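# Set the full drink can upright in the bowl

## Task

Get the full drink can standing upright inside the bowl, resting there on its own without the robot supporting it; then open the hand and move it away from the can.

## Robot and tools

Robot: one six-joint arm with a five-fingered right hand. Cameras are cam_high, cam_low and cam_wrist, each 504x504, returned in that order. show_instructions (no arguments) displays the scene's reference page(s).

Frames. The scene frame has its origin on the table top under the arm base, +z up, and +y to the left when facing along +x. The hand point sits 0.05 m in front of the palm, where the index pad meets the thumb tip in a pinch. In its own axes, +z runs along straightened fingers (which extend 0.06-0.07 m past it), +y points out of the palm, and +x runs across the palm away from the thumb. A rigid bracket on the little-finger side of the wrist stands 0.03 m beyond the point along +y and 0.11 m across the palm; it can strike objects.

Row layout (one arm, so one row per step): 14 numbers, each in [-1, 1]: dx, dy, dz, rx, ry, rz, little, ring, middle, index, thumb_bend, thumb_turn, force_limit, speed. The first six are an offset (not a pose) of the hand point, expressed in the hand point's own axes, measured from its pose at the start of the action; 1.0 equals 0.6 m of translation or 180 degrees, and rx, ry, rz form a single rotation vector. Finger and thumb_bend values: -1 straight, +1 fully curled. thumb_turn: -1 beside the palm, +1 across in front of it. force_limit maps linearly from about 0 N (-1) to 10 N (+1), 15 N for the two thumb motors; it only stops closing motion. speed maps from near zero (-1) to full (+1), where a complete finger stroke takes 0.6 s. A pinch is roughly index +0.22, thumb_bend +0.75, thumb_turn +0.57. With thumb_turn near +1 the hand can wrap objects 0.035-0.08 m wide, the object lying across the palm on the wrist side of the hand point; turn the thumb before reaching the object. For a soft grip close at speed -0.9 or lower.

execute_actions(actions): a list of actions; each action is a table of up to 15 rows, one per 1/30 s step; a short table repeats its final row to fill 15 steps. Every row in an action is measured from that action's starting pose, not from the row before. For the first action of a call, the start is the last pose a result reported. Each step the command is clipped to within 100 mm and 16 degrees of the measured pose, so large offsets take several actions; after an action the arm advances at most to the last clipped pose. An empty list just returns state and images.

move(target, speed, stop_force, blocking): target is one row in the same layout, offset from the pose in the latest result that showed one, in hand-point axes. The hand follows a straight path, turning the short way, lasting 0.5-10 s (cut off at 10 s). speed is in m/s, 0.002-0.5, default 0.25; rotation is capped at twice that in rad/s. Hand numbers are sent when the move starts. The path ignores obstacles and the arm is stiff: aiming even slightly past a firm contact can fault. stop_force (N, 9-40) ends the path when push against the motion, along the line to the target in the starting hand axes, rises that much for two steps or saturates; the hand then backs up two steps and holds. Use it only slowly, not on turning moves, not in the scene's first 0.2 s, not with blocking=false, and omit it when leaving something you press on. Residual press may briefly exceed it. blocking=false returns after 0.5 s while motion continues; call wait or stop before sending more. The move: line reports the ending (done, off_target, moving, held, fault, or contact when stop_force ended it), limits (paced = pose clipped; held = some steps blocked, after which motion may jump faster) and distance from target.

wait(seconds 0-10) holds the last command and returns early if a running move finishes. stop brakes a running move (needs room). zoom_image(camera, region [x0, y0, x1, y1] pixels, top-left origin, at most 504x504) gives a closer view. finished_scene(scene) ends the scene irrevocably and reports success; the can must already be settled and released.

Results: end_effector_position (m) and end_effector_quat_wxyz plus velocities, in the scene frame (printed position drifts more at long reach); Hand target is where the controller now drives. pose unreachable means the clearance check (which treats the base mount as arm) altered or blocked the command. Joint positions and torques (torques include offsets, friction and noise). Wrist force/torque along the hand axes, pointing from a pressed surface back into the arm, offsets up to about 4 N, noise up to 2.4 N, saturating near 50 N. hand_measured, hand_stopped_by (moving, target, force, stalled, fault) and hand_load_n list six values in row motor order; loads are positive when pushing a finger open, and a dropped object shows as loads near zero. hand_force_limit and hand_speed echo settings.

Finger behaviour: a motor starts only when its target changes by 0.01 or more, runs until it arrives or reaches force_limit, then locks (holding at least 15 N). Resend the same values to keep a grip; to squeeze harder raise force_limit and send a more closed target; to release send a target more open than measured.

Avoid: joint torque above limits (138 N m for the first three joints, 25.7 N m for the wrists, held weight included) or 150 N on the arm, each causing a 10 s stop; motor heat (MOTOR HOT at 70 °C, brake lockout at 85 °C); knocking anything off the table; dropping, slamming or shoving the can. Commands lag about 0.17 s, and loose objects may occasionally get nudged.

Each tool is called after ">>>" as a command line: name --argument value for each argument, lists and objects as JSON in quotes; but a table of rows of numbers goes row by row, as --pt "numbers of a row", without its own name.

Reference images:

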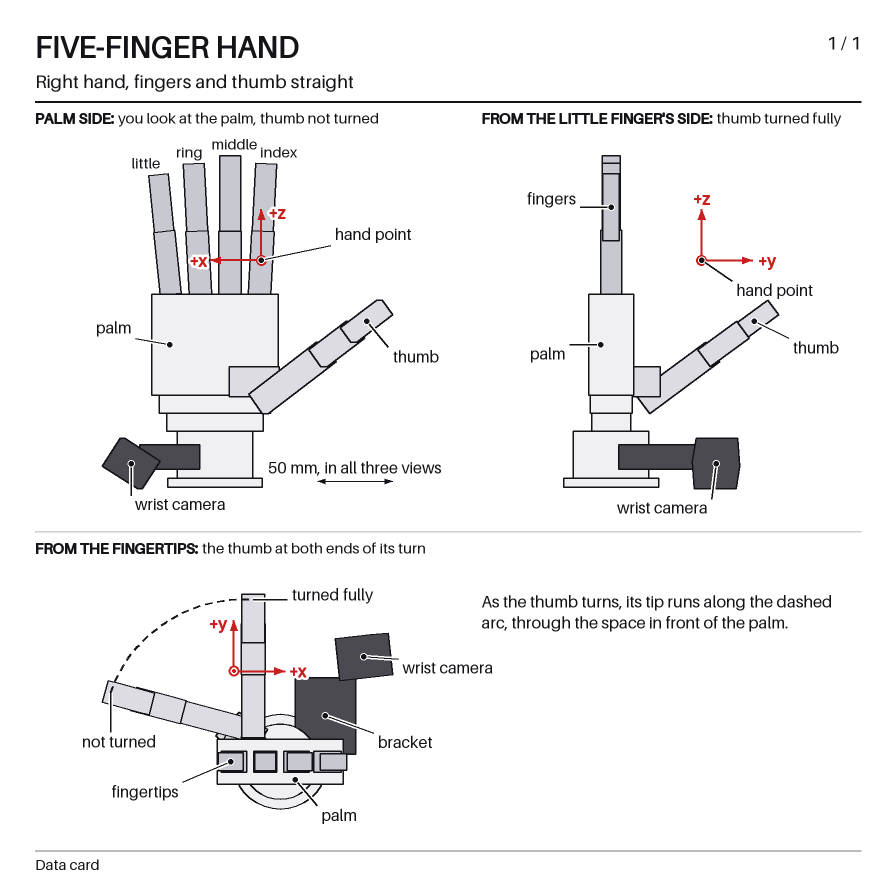

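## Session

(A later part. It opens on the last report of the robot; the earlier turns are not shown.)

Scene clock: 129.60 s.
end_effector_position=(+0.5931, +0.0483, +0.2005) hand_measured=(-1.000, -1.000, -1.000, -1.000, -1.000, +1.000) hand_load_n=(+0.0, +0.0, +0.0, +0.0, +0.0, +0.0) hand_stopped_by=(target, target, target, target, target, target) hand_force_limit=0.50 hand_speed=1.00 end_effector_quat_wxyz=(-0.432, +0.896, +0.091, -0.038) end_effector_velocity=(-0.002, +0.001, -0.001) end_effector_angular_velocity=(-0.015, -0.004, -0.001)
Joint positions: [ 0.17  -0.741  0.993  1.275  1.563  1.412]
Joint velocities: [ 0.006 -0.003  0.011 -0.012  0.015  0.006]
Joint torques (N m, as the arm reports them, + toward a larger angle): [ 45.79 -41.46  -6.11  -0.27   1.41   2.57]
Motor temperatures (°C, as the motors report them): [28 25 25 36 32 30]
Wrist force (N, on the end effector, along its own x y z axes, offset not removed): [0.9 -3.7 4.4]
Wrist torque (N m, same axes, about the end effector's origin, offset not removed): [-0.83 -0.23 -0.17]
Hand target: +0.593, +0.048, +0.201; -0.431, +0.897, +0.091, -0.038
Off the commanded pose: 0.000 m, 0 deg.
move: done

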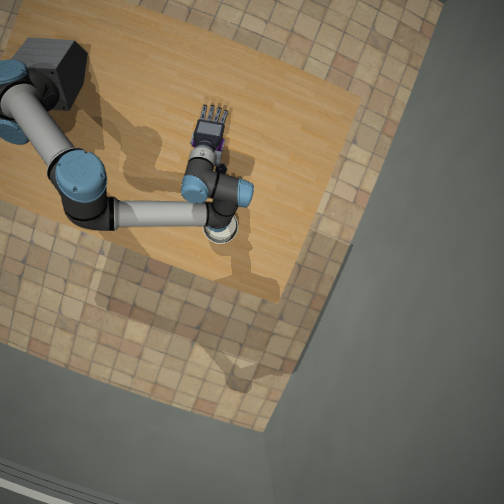

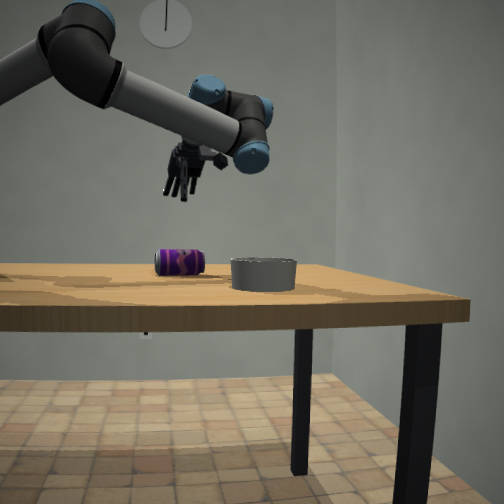

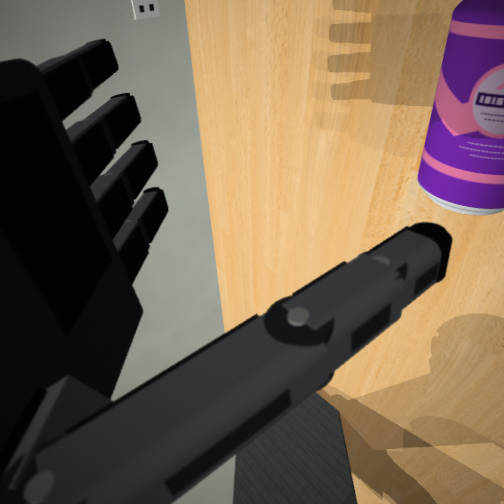

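>>> move --target '[0,0.19,0.19,0,0,0,-1,-1,-1,-1,-1,1,0.5,1]' --speed 0.1 --stop_force 12

Scene clock: 136.73 s.
end_effector_position=(+0.5912, +0.0664, +0.0408) hand_measured=(-1.000, -1.000, -1.000, -1.000, -1.000, +1.000) hand_load_n=(+0.0, +0.0, +0.0, +0.0, +0.0, +0.0) hand_stopped_by=(target, target, target, target, target, target) hand_force_limit=0.50 hand_speed=1.00 end_effector_quat_wxyz=(-0.432, +0.896, +0.091, -0.038) end_effector_velocity=(+0.000, +0.001, -0.003) end_effector_angular_velocity=(+0.000, +0.000, +0.000)
Joint positions: [-0.013 -0.612  1.056  1.085  1.555  1.23 ]
Joint velocities: [-0.003  0.004 -0.002 -0.002 -0.    -0.003]
Joint torques (N m, as the arm reports them, + toward a larger angle): [ 31.96 -29.93 -15.48   0.28  -3.67  -2.76]
Motor temperatures (°C, as the motors report them): [28 25 25 36 32 30]
Wrist force (N, on the end effector, along its own x y z axes, offset not removed): [0.1 2.3 3.4]
Wrist torque (N m, same axes, about the end effector's origin, offset not removed): [0.33 -0.10 0.08]
Hand target: +0.591, +0.066, +0.040; -0.432, +0.896, +0.091, -0.038
Off the commanded pose: 0.000 m, 0 deg.
move: done

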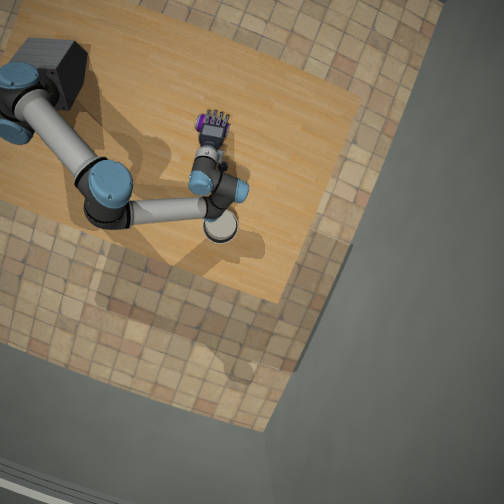

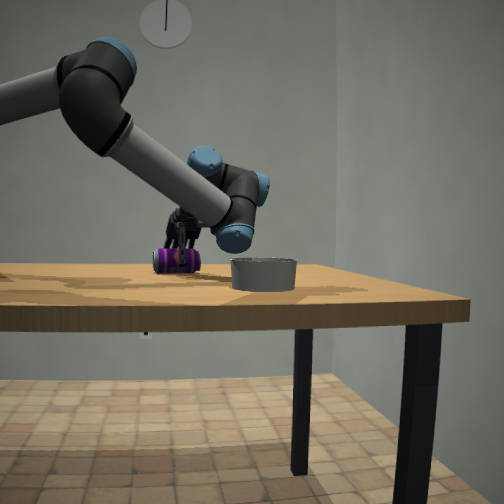

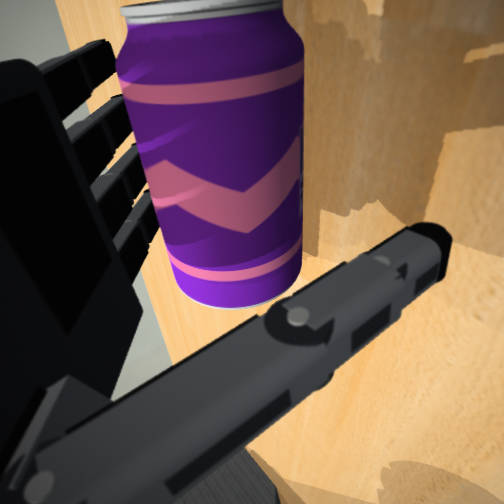

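>>> execute_actions --actions '[[[0,0,0,0,0,0,1,1,1,1,1,1,0.8,0.3]],[[0,0,0,0,0,0,1,1,1,1,1,1,0.8,0.3]],[[0,0,0,0,0,0,1,1,1,1,1,1,0.8,0.3]]]'

Scene clock: 147.57 s.
end_effector_position=(+0.5912, +0.0664, +0.0408) hand_measured=(-0.080, -0.180, -0.216, -0.226, -0.550, +1.000) hand_load_n=(+14.0, +5.5, +1.0, +7.5, +27.5, +12.5) hand_stopped_by=(force, force, force, force, force, target) hand_force_limit=0.80 hand_speed=0.30 end_effector_quat_wxyz=(-0.432, +0.896, +0.091, -0.038) end_effector_velocity=(-0.000, -0.000, +0.000) end_effector_angular_velocity=(+0.000, +0.000, +0.001)
Joint positions: [-0.012 -0.612  1.056  1.085  1.555  1.23 ]
Joint velocities: [ 0.    -0.001  0.     0.001 -0.     0.   ]
Joint torques (N m, as the arm reports them, + toward a larger angle): [ 45.61 -43.12  -2.4    3.44  -0.24   1.26]
Motor temperatures (°C, as the motors report them): [28 25 25 36 32 30]
Wrist force (N, on the end effector, along its own x y z axes, offset not removed): [0.6 -4.4 -1.6]
Wrist torque (N m, same axes, about the end effector's origin, offset not removed): [-0.65 0.03 -0.04]
Hand target: +0.591, +0.066, +0.041; -0.432, +0.896, +0.091, -0.038
Off the commanded pose: 0.000 m, 0 deg.

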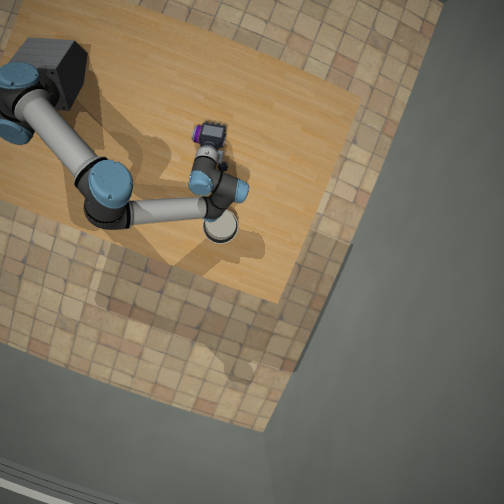

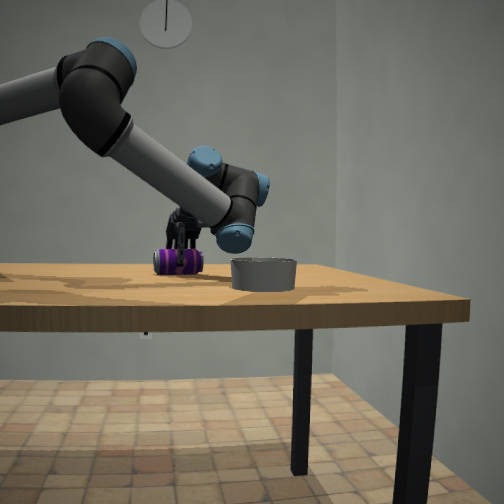

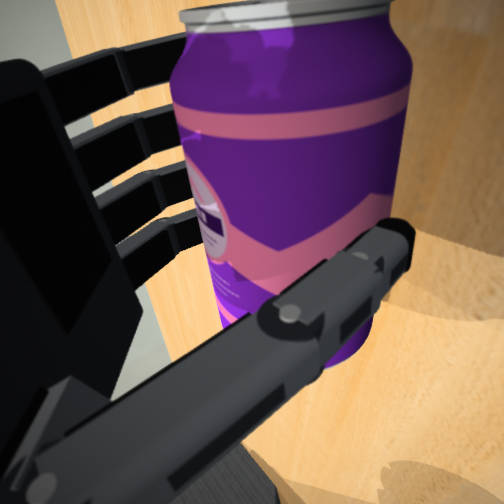

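>>> move --target '[0.217,0.107,-0.612,0,0.311,-0.39,1,1,1,1,1,1,0.8,0.3]' --speed 0.25

Scene clock: 158.90 s.
end_effector_position=(+0.7807, -0.2290, +0.2206) hand_measured=(-0.080, -0.180, -0.216, -0.226, -0.550, +1.000) hand_load_n=(+12.5, +4.5, +1.5, +9.0, +27.5, +14.0) hand_stopped_by=(force, force, force, force, force, target) hand_force_limit=0.80 hand_speed=0.30 end_effector_quat_wxyz=(-0.367, +0.603, +0.368, +0.606) end_effector_velocity=(+0.001, -0.002, +0.002) end_effector_angular_velocity=(+0.003, -0.012, +0.010)
Joint positions: [-0.412 -0.924  0.893  1.345  0.648 -0.377]
Joint velocities: [-0.002  0.012 -0.022  0.033 -0.005 -0.029]
Joint torques (N m, as the arm reports them, + toward a larger angle): [ 24.58 -42.14 -20.55   4.91  -4.79  -2.79]
Motor temperatures (°C, as the motors report them): [28 25 25 36 32 30]
Wrist force (N, on the end effector, along its own x y z axes, offset not removed): [-1.3 3.0 2.1]
Wrist torque (N m, same axes, about the end effector's origin, offset not removed): [0.24 -0.32 0.05]
Hand target: +0.781, -0.229, +0.221; -0.367, +0.602, +0.369, +0.606
Off the commanded pose: 0.001 m, 0 deg.
move: done

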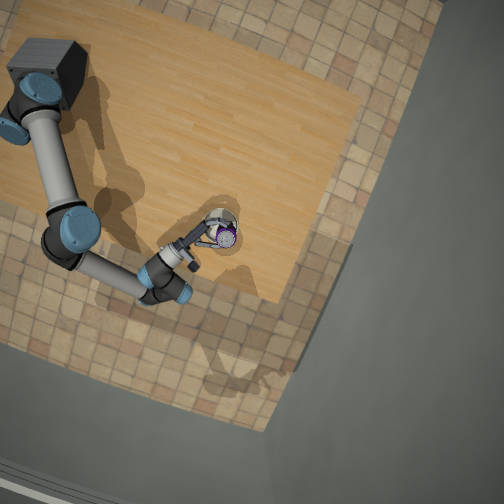

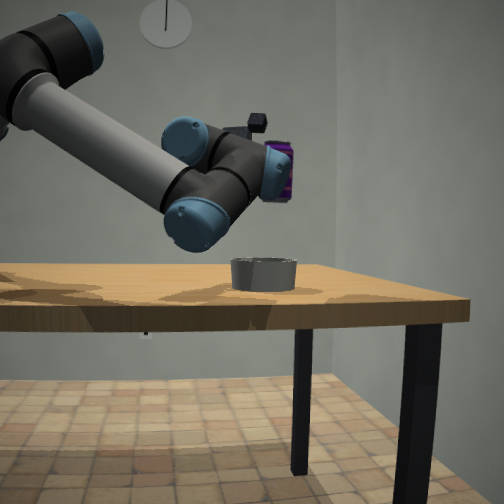

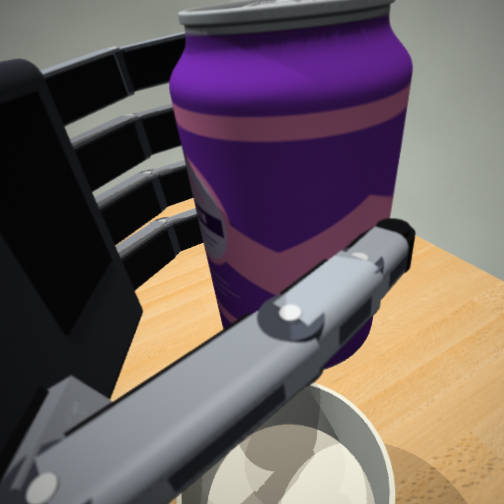

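>>> move --target '[-0.13,-0.1,0.04,0,0,0,1,1,1,1,1,1,0.8,0.3]' --speed 0.1

Scene clock: 164.50 s.
end_effector_position=(+0.7390, -0.1801, +0.1428) hand_measured=(-0.080, -0.180, -0.216, -0.226, -0.550, +1.000) hand_load_n=(+12.5, +4.5, +1.5, +9.0, +27.5, +14.0) hand_stopped_by=(force, force, force, force, force, target) hand_force_limit=0.80 hand_speed=0.30 end_effector_quat_wxyz=(-0.367, +0.602, +0.368, +0.606) end_effector_velocity=(-0.001, +0.001, -0.002) end_effector_angular_velocity=(-0.001, -0.001, -0.001)
Joint positions: [-0.482 -0.922  1.153  1.174  0.634 -0.491]
Joint velocities: [-0.002 -0.001  0.006 -0.006 -0.001 -0.003]
Joint torques (N m, as the arm reports them, + toward a larger angle): [ 25.29 -38.35  -4.25   0.59  -4.58  -2.78]
Motor temperatures (°C, as the motors report them): [28 25 25 36 32 30]
Wrist force (N, on the end effector, along its own x y z axes, offset not removed): [-2.0 -0.9 2.8]
Wrist torque (N m, same axes, about the end effector's origin, offset not removed): [-0.41 0.02 0.26]
Hand target: +0.739, -0.180, +0.143; -0.367, +0.602, +0.368, +0.606
Off the commanded pose: 0.000 m, 0 deg.
move: done

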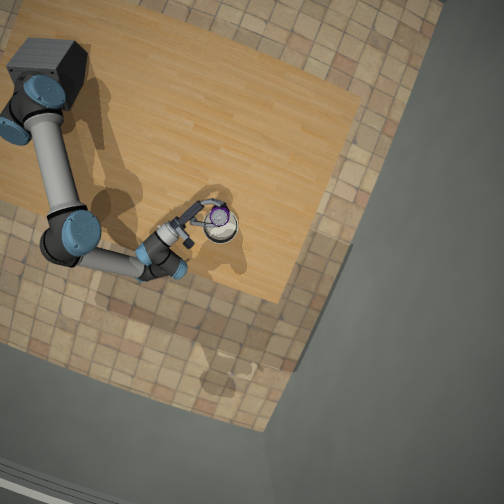

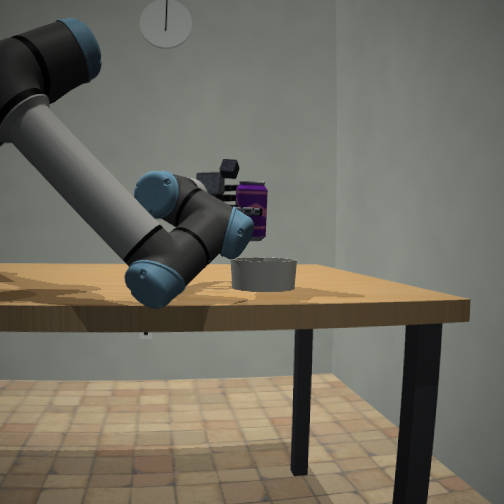

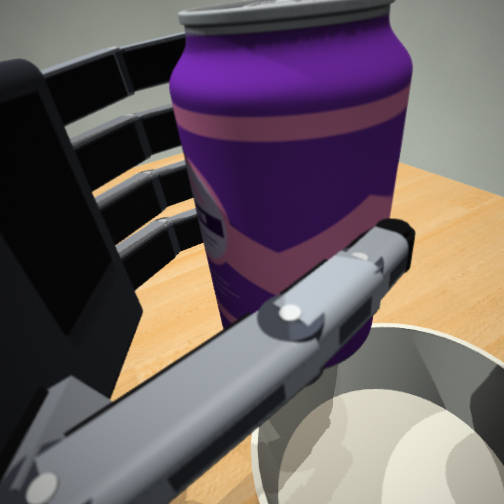

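>>> move --target '[-0.15,0.04,0,0,0,0,1,1,1,1,1,1,0.8,0.3]' --speed 0.05 --stop_force 10

Scene clock: 168.73 s.
end_effector_position=(+0.7481, -0.1846, +0.1030) hand_measured=(-0.080, -0.180, -0.216, -0.228, -0.550, +1.000) hand_load_n=(+10.0, +1.0, +2.0, +15.0, +28.0, +7.5) hand_stopped_by=(force, force, force, force, force, target) hand_force_limit=0.80 hand_speed=0.30 end_effector_quat_wxyz=(-0.367, +0.603, +0.368, +0.606) end_effector_velocity=(-0.000, -0.001, +0.003) end_effector_angular_velocity=(-0.001, -0.001, -0.001)
Joint positions: [-0.513 -0.836  1.069  1.215  0.629 -0.542]
Joint velocities: [ 0.002 -0.007  0.005 -0.001  0.     0.003]
Joint torques (N m, as the arm reports them, + toward a larger angle): [ 41.17 -55.51  -2.08   0.94   0.3    2.44]
Motor temperatures (°C, as the motors report them): [28 25 25 36 32 30]
Wrist force (N, on the end effector, along its own x y z axes, offset not removed): [-5.5 -1.3 -1.7]
Wrist torque (N m, same axes, about the end effector's origin, offset not removed): [-0.10 0.46 -0.20]
Hand target: +0.748, -0.185, +0.103; -0.367, +0.603, +0.368, +0.606
Off the commanded pose: 0.052 m, 0 deg.
move: contact

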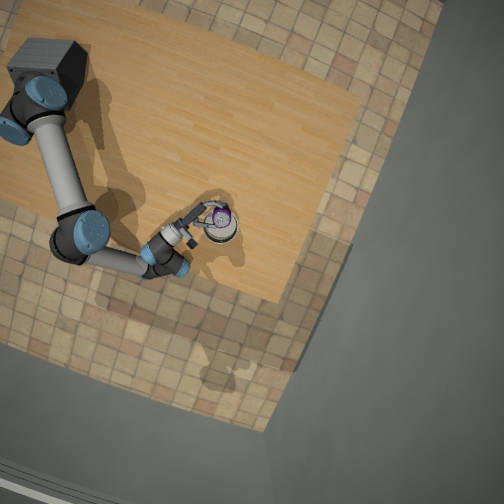

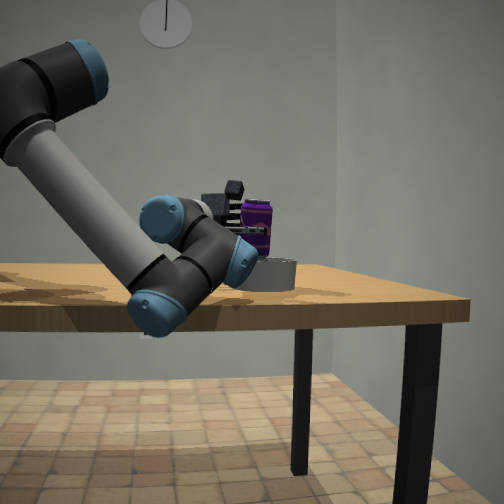

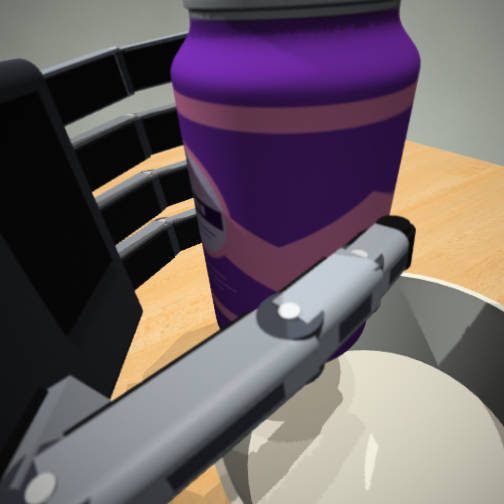

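>>> move --target '[0.02,0.05,-0.03,0,0,0,1,1,1,1,1,1,0.8,0.3]' --speed 0.05

>>> move --target '[-0.1,0,0,0,0,0,1,1,1,1,1,1,0.8,0.3]' --speed 0.04 --stop_force 10

Scene clock: 172.53 s.
end_effector_position=(+0.7663, -0.2142, +0.1150) hand_measured=(-0.080, -0.180, -0.216, -0.228, -0.550, +1.000) hand_load_n=(+10.0, +1.0, +2.0, +15.0, +28.0, +7.5) hand_stopped_by=(force, force, force, force, force, target) hand_force_limit=0.80 hand_speed=0.30 end_effector_quat_wxyz=(-0.367, +0.603, +0.368, +0.606) end_effector_velocity=(+0.001, -0.003, +0.001) end_effector_angular_velocity=(-0.002, -0.002, +0.001)
Joint positions: [-0.512 -0.811  0.937  1.319  0.629 -0.54 ]
Joint velocities: [-0.     0.003 -0.013  0.011  0.001 -0.003]
Joint torques (N m, as the arm reports them, + toward a larger angle): [ 41.22 -43.01 -15.61   5.4    0.21  -2.86]
Motor temperatures (°C, as the motors report them): [28 25 25 36 32 30]
Wrist force (N, on the end effector, along its own x y z axes, offset not removed): [-6.4 3.8 6.7]
Wrist torque (N m, same axes, about the end effector's origin, offset not removed): [0.05 0.19 -0.06]
Hand target: +0.766, -0.214, +0.115; -0.367, +0.603, +0.368, +0.606
Off the commanded pose: 0.000 m, 0 deg.
move: done

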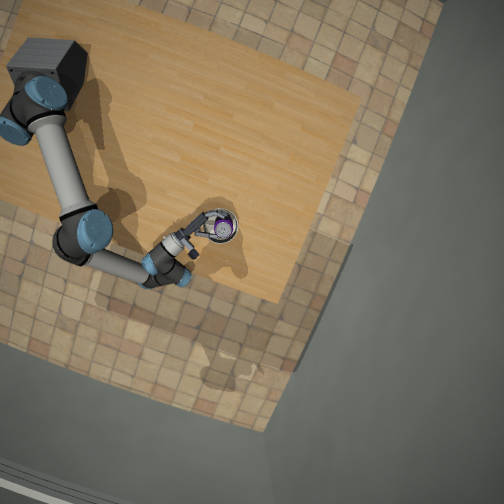

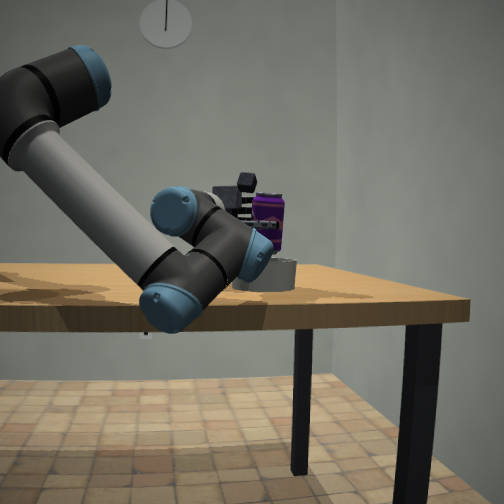

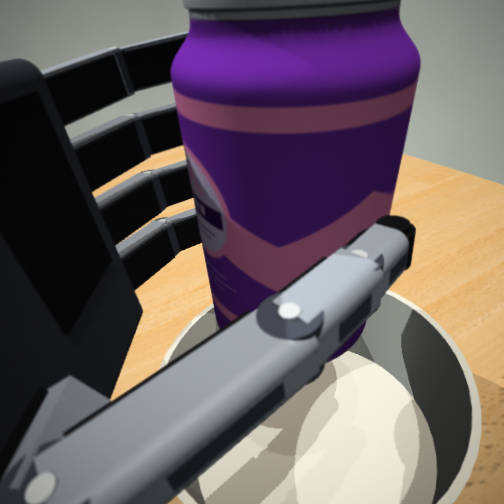

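Scene clock: 183.67 s.
end_effector_position=(+0.7671, -0.2149, +0.0820) hand_measured=(-0.080, -0.180, -0.216, -0.228, -0.550, +1.000) hand_load_n=(+10.0, +1.0, +2.0, +15.0, +28.0, +7.5) hand_stopped_by=(force, force, force, force, force, target) hand_force_limit=0.80 hand_speed=0.30 end_effector_quat_wxyz=(-0.365, +0.602, +0.369, +0.607) end_effector_velocity=(+0.000, -0.001, +0.001) end_effector_angular_velocity=(-0.000, -0.001, -0.000)
Joint positions: [-0.54  -0.751  0.892  1.341  0.626 -0.591]
Joint velocities: [ 0.    -0.001 -0.     0.001 -0.    -0.   ]
Joint torques (N m, as the arm reports them, + toward a larger angle): [ 30.71 -45.19 -10.88   2.5   -1.34  -0.28]
Motor temperatures (°C, as the motors report them): [28 25 25 36 32 30]
Wrist force (N, on the end effector, along its own x y z axes, offset not removed): [-2.9 -2.4 0.3]
Wrist torque (N m, same axes, about the end effector's origin, offset not removed): [-0.44 -0.10 0.08]
Hand target: +0.767, -0.215, +0.082; -0.365, +0.602, +0.369, +0.607
Off the commanded pose: 0.027 m, 0 deg.
FORCE FAULT: contact force on the arm reached its limit, and the arm stopped for 10 seconds. The contact can be on any part of the arm, not only on its tool. That time counts as 20 of the actions that you can send in this scene. The arm's remaining commands of this call were not run. The arm holds still and accepts commands again. Move the arm away from the contact; if what it grips holds it there, let go first. Pushing or pulling that hard again can fault the arm again.
move: fault

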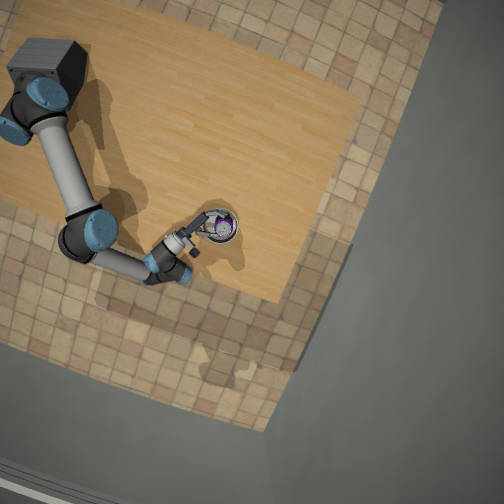

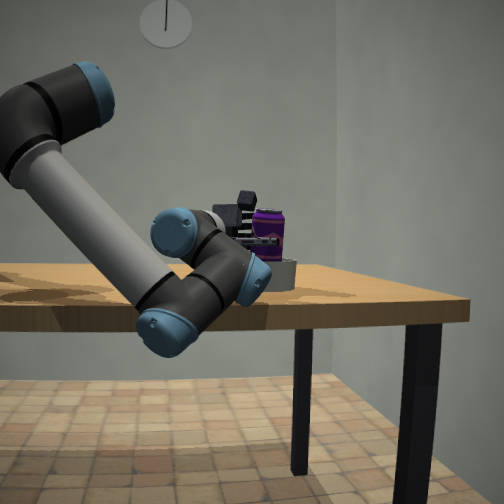

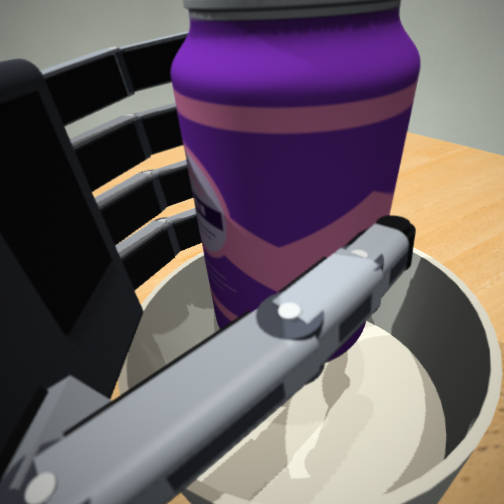

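The arm faulted on a contact (maybe the bowl rim), but the can's bottom is already inside the bowl. I'll release here, slowly.

>>> execute_actions --actions '[[[0,0,0,0,0,0,-1,-1,-1,-1,-1,1,0.8,0]],[[0,0,0,0,0,0,-1,-1,-1,-1,-1,1,0.8,0]],[[0,0,0,0,0,0,-1,-1,-1,-1,-1,1,0.8,0]]]'

Scene clock: 187.63 s.
end_effector_position=(+0.7671, -0.2149, +0.0820) hand_measured=(-1.000, -1.000, -1.000, -1.000, -1.000, +1.000) hand_load_n=(+0.0, +0.0, +0.0, +0.0, +0.0, +0.0) hand_stopped_by=(target, target, target, target, target, target) hand_force_limit=0.80 hand_speed=0.00 end_effector_quat_wxyz=(-0.365, +0.602, +0.369, +0.607) end_effector_velocity=(+0.000, -0.000, -0.000) end_effector_angular_velocity=(-0.001, -0.000, -0.001)
Joint positions: [-0.54  -0.751  0.892  1.341  0.626 -0.591]
Joint velocities: [-0.     0.    -0.    -0.001 -0.     0.   ]
Joint torques (N m, as the arm reports them, + toward a larger angle): [ 23.23 -28.91 -10.18   2.46  -1.39  -0.26]
Motor temperatures (°C, as the motors report them): [28 25 25 36 32 30]
Wrist force (N, on the end effector, along its own x y z axes, offset not removed): [2.1 -2.7 0.2]
Wrist torque (N m, same axes, about the end effector's origin, offset not removed): [-0.65 -0.28 0.12]
Hand target: +0.767, -0.215, +0.082; -0.365, +0.602, +0.369, +0.607
Off the commanded pose: 0.000 m, 0 deg.

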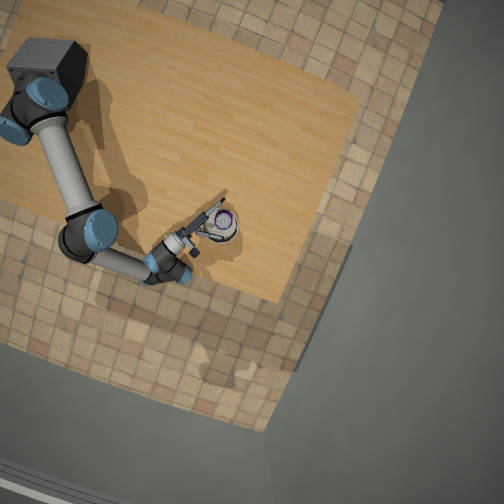

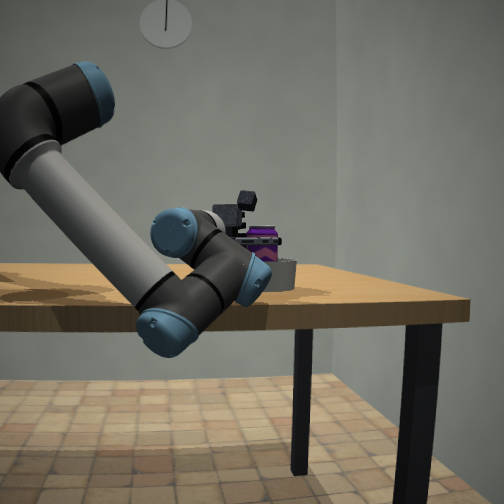

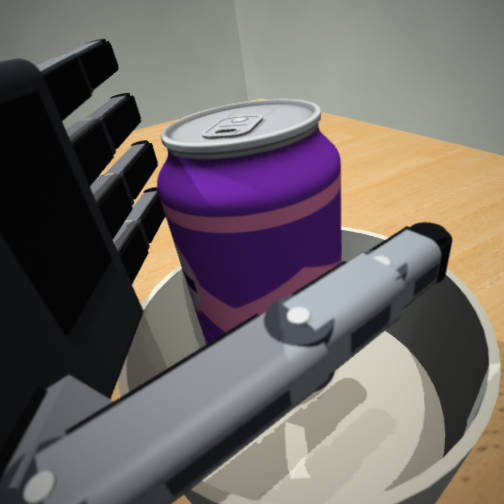

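The can is standing in the bowl. Moving clear in the hand's frame: up along x and to the side along -y.

>>> move --target '[0.2,-0.12,0,0,0,0,-1,-1,-1,-1,-1,1,0.8,0]' --speed 0.2

Scene clock: 190.43 s.
end_effector_position=(+0.7024, -0.1815, +0.2012) hand_measured=(-1.000, -1.000, -1.000, -1.000, -1.000, +1.000) hand_load_n=(+0.0, +0.0, +0.0, +0.0, +0.0, +0.0) hand_stopped_by=(target, target, target, target, target, target) hand_force_limit=0.80 hand_speed=0.00 end_effector_quat_wxyz=(-0.365, +0.602, +0.369, +0.607) end_effector_velocity=(-0.002, +0.000, +0.002) end_effector_angular_velocity=(-0.002, +0.000, -0.003)
Joint positions: [-0.467 -1.086  1.33   1.139  0.636 -0.468]
Joint velocities: [ 0.001 -0.008  0.009 -0.008  0.     0.006]
Joint torques (N m, as the arm reports them, + toward a larger angle): [ 35.67 -52.85  -0.8    0.04   0.98   2.3 ]
Motor temperatures (°C, as the motors report them): [28 25 25 36 32 30]
Wrist force (N, on the end effector, along its own x y z axes, offset not removed): [1.0 2.8 -0.6]
Wrist torque (N m, same axes, about the end effector's origin, offset not removed): [0.46 0.04 0.09]
Hand target: +0.702, -0.181, +0.201; -0.365, +0.602, +0.369, +0.607
Off the commanded pose: 0.000 m, 0 deg.
move: done

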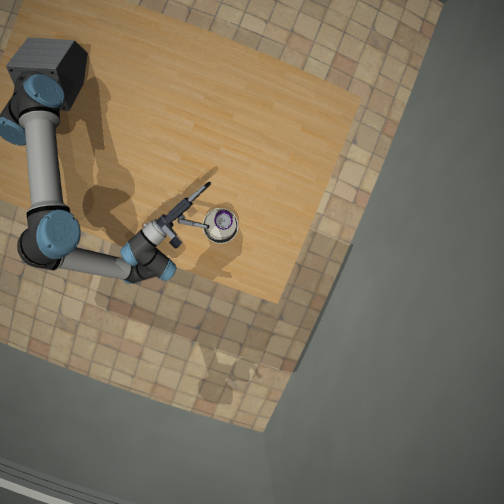

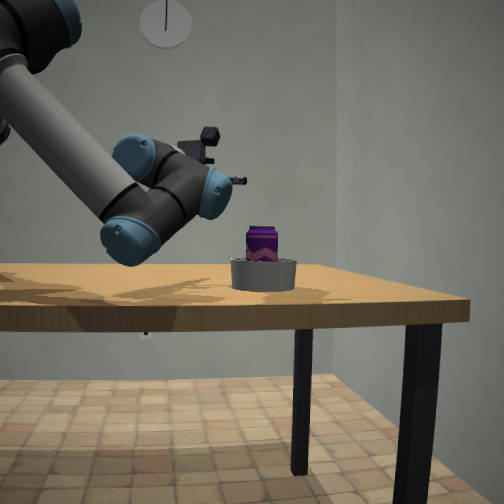

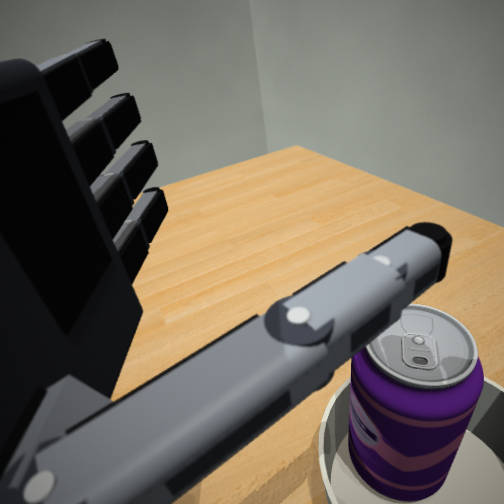

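>>> finished_scene --scene 1

The scene is finished: the task was done.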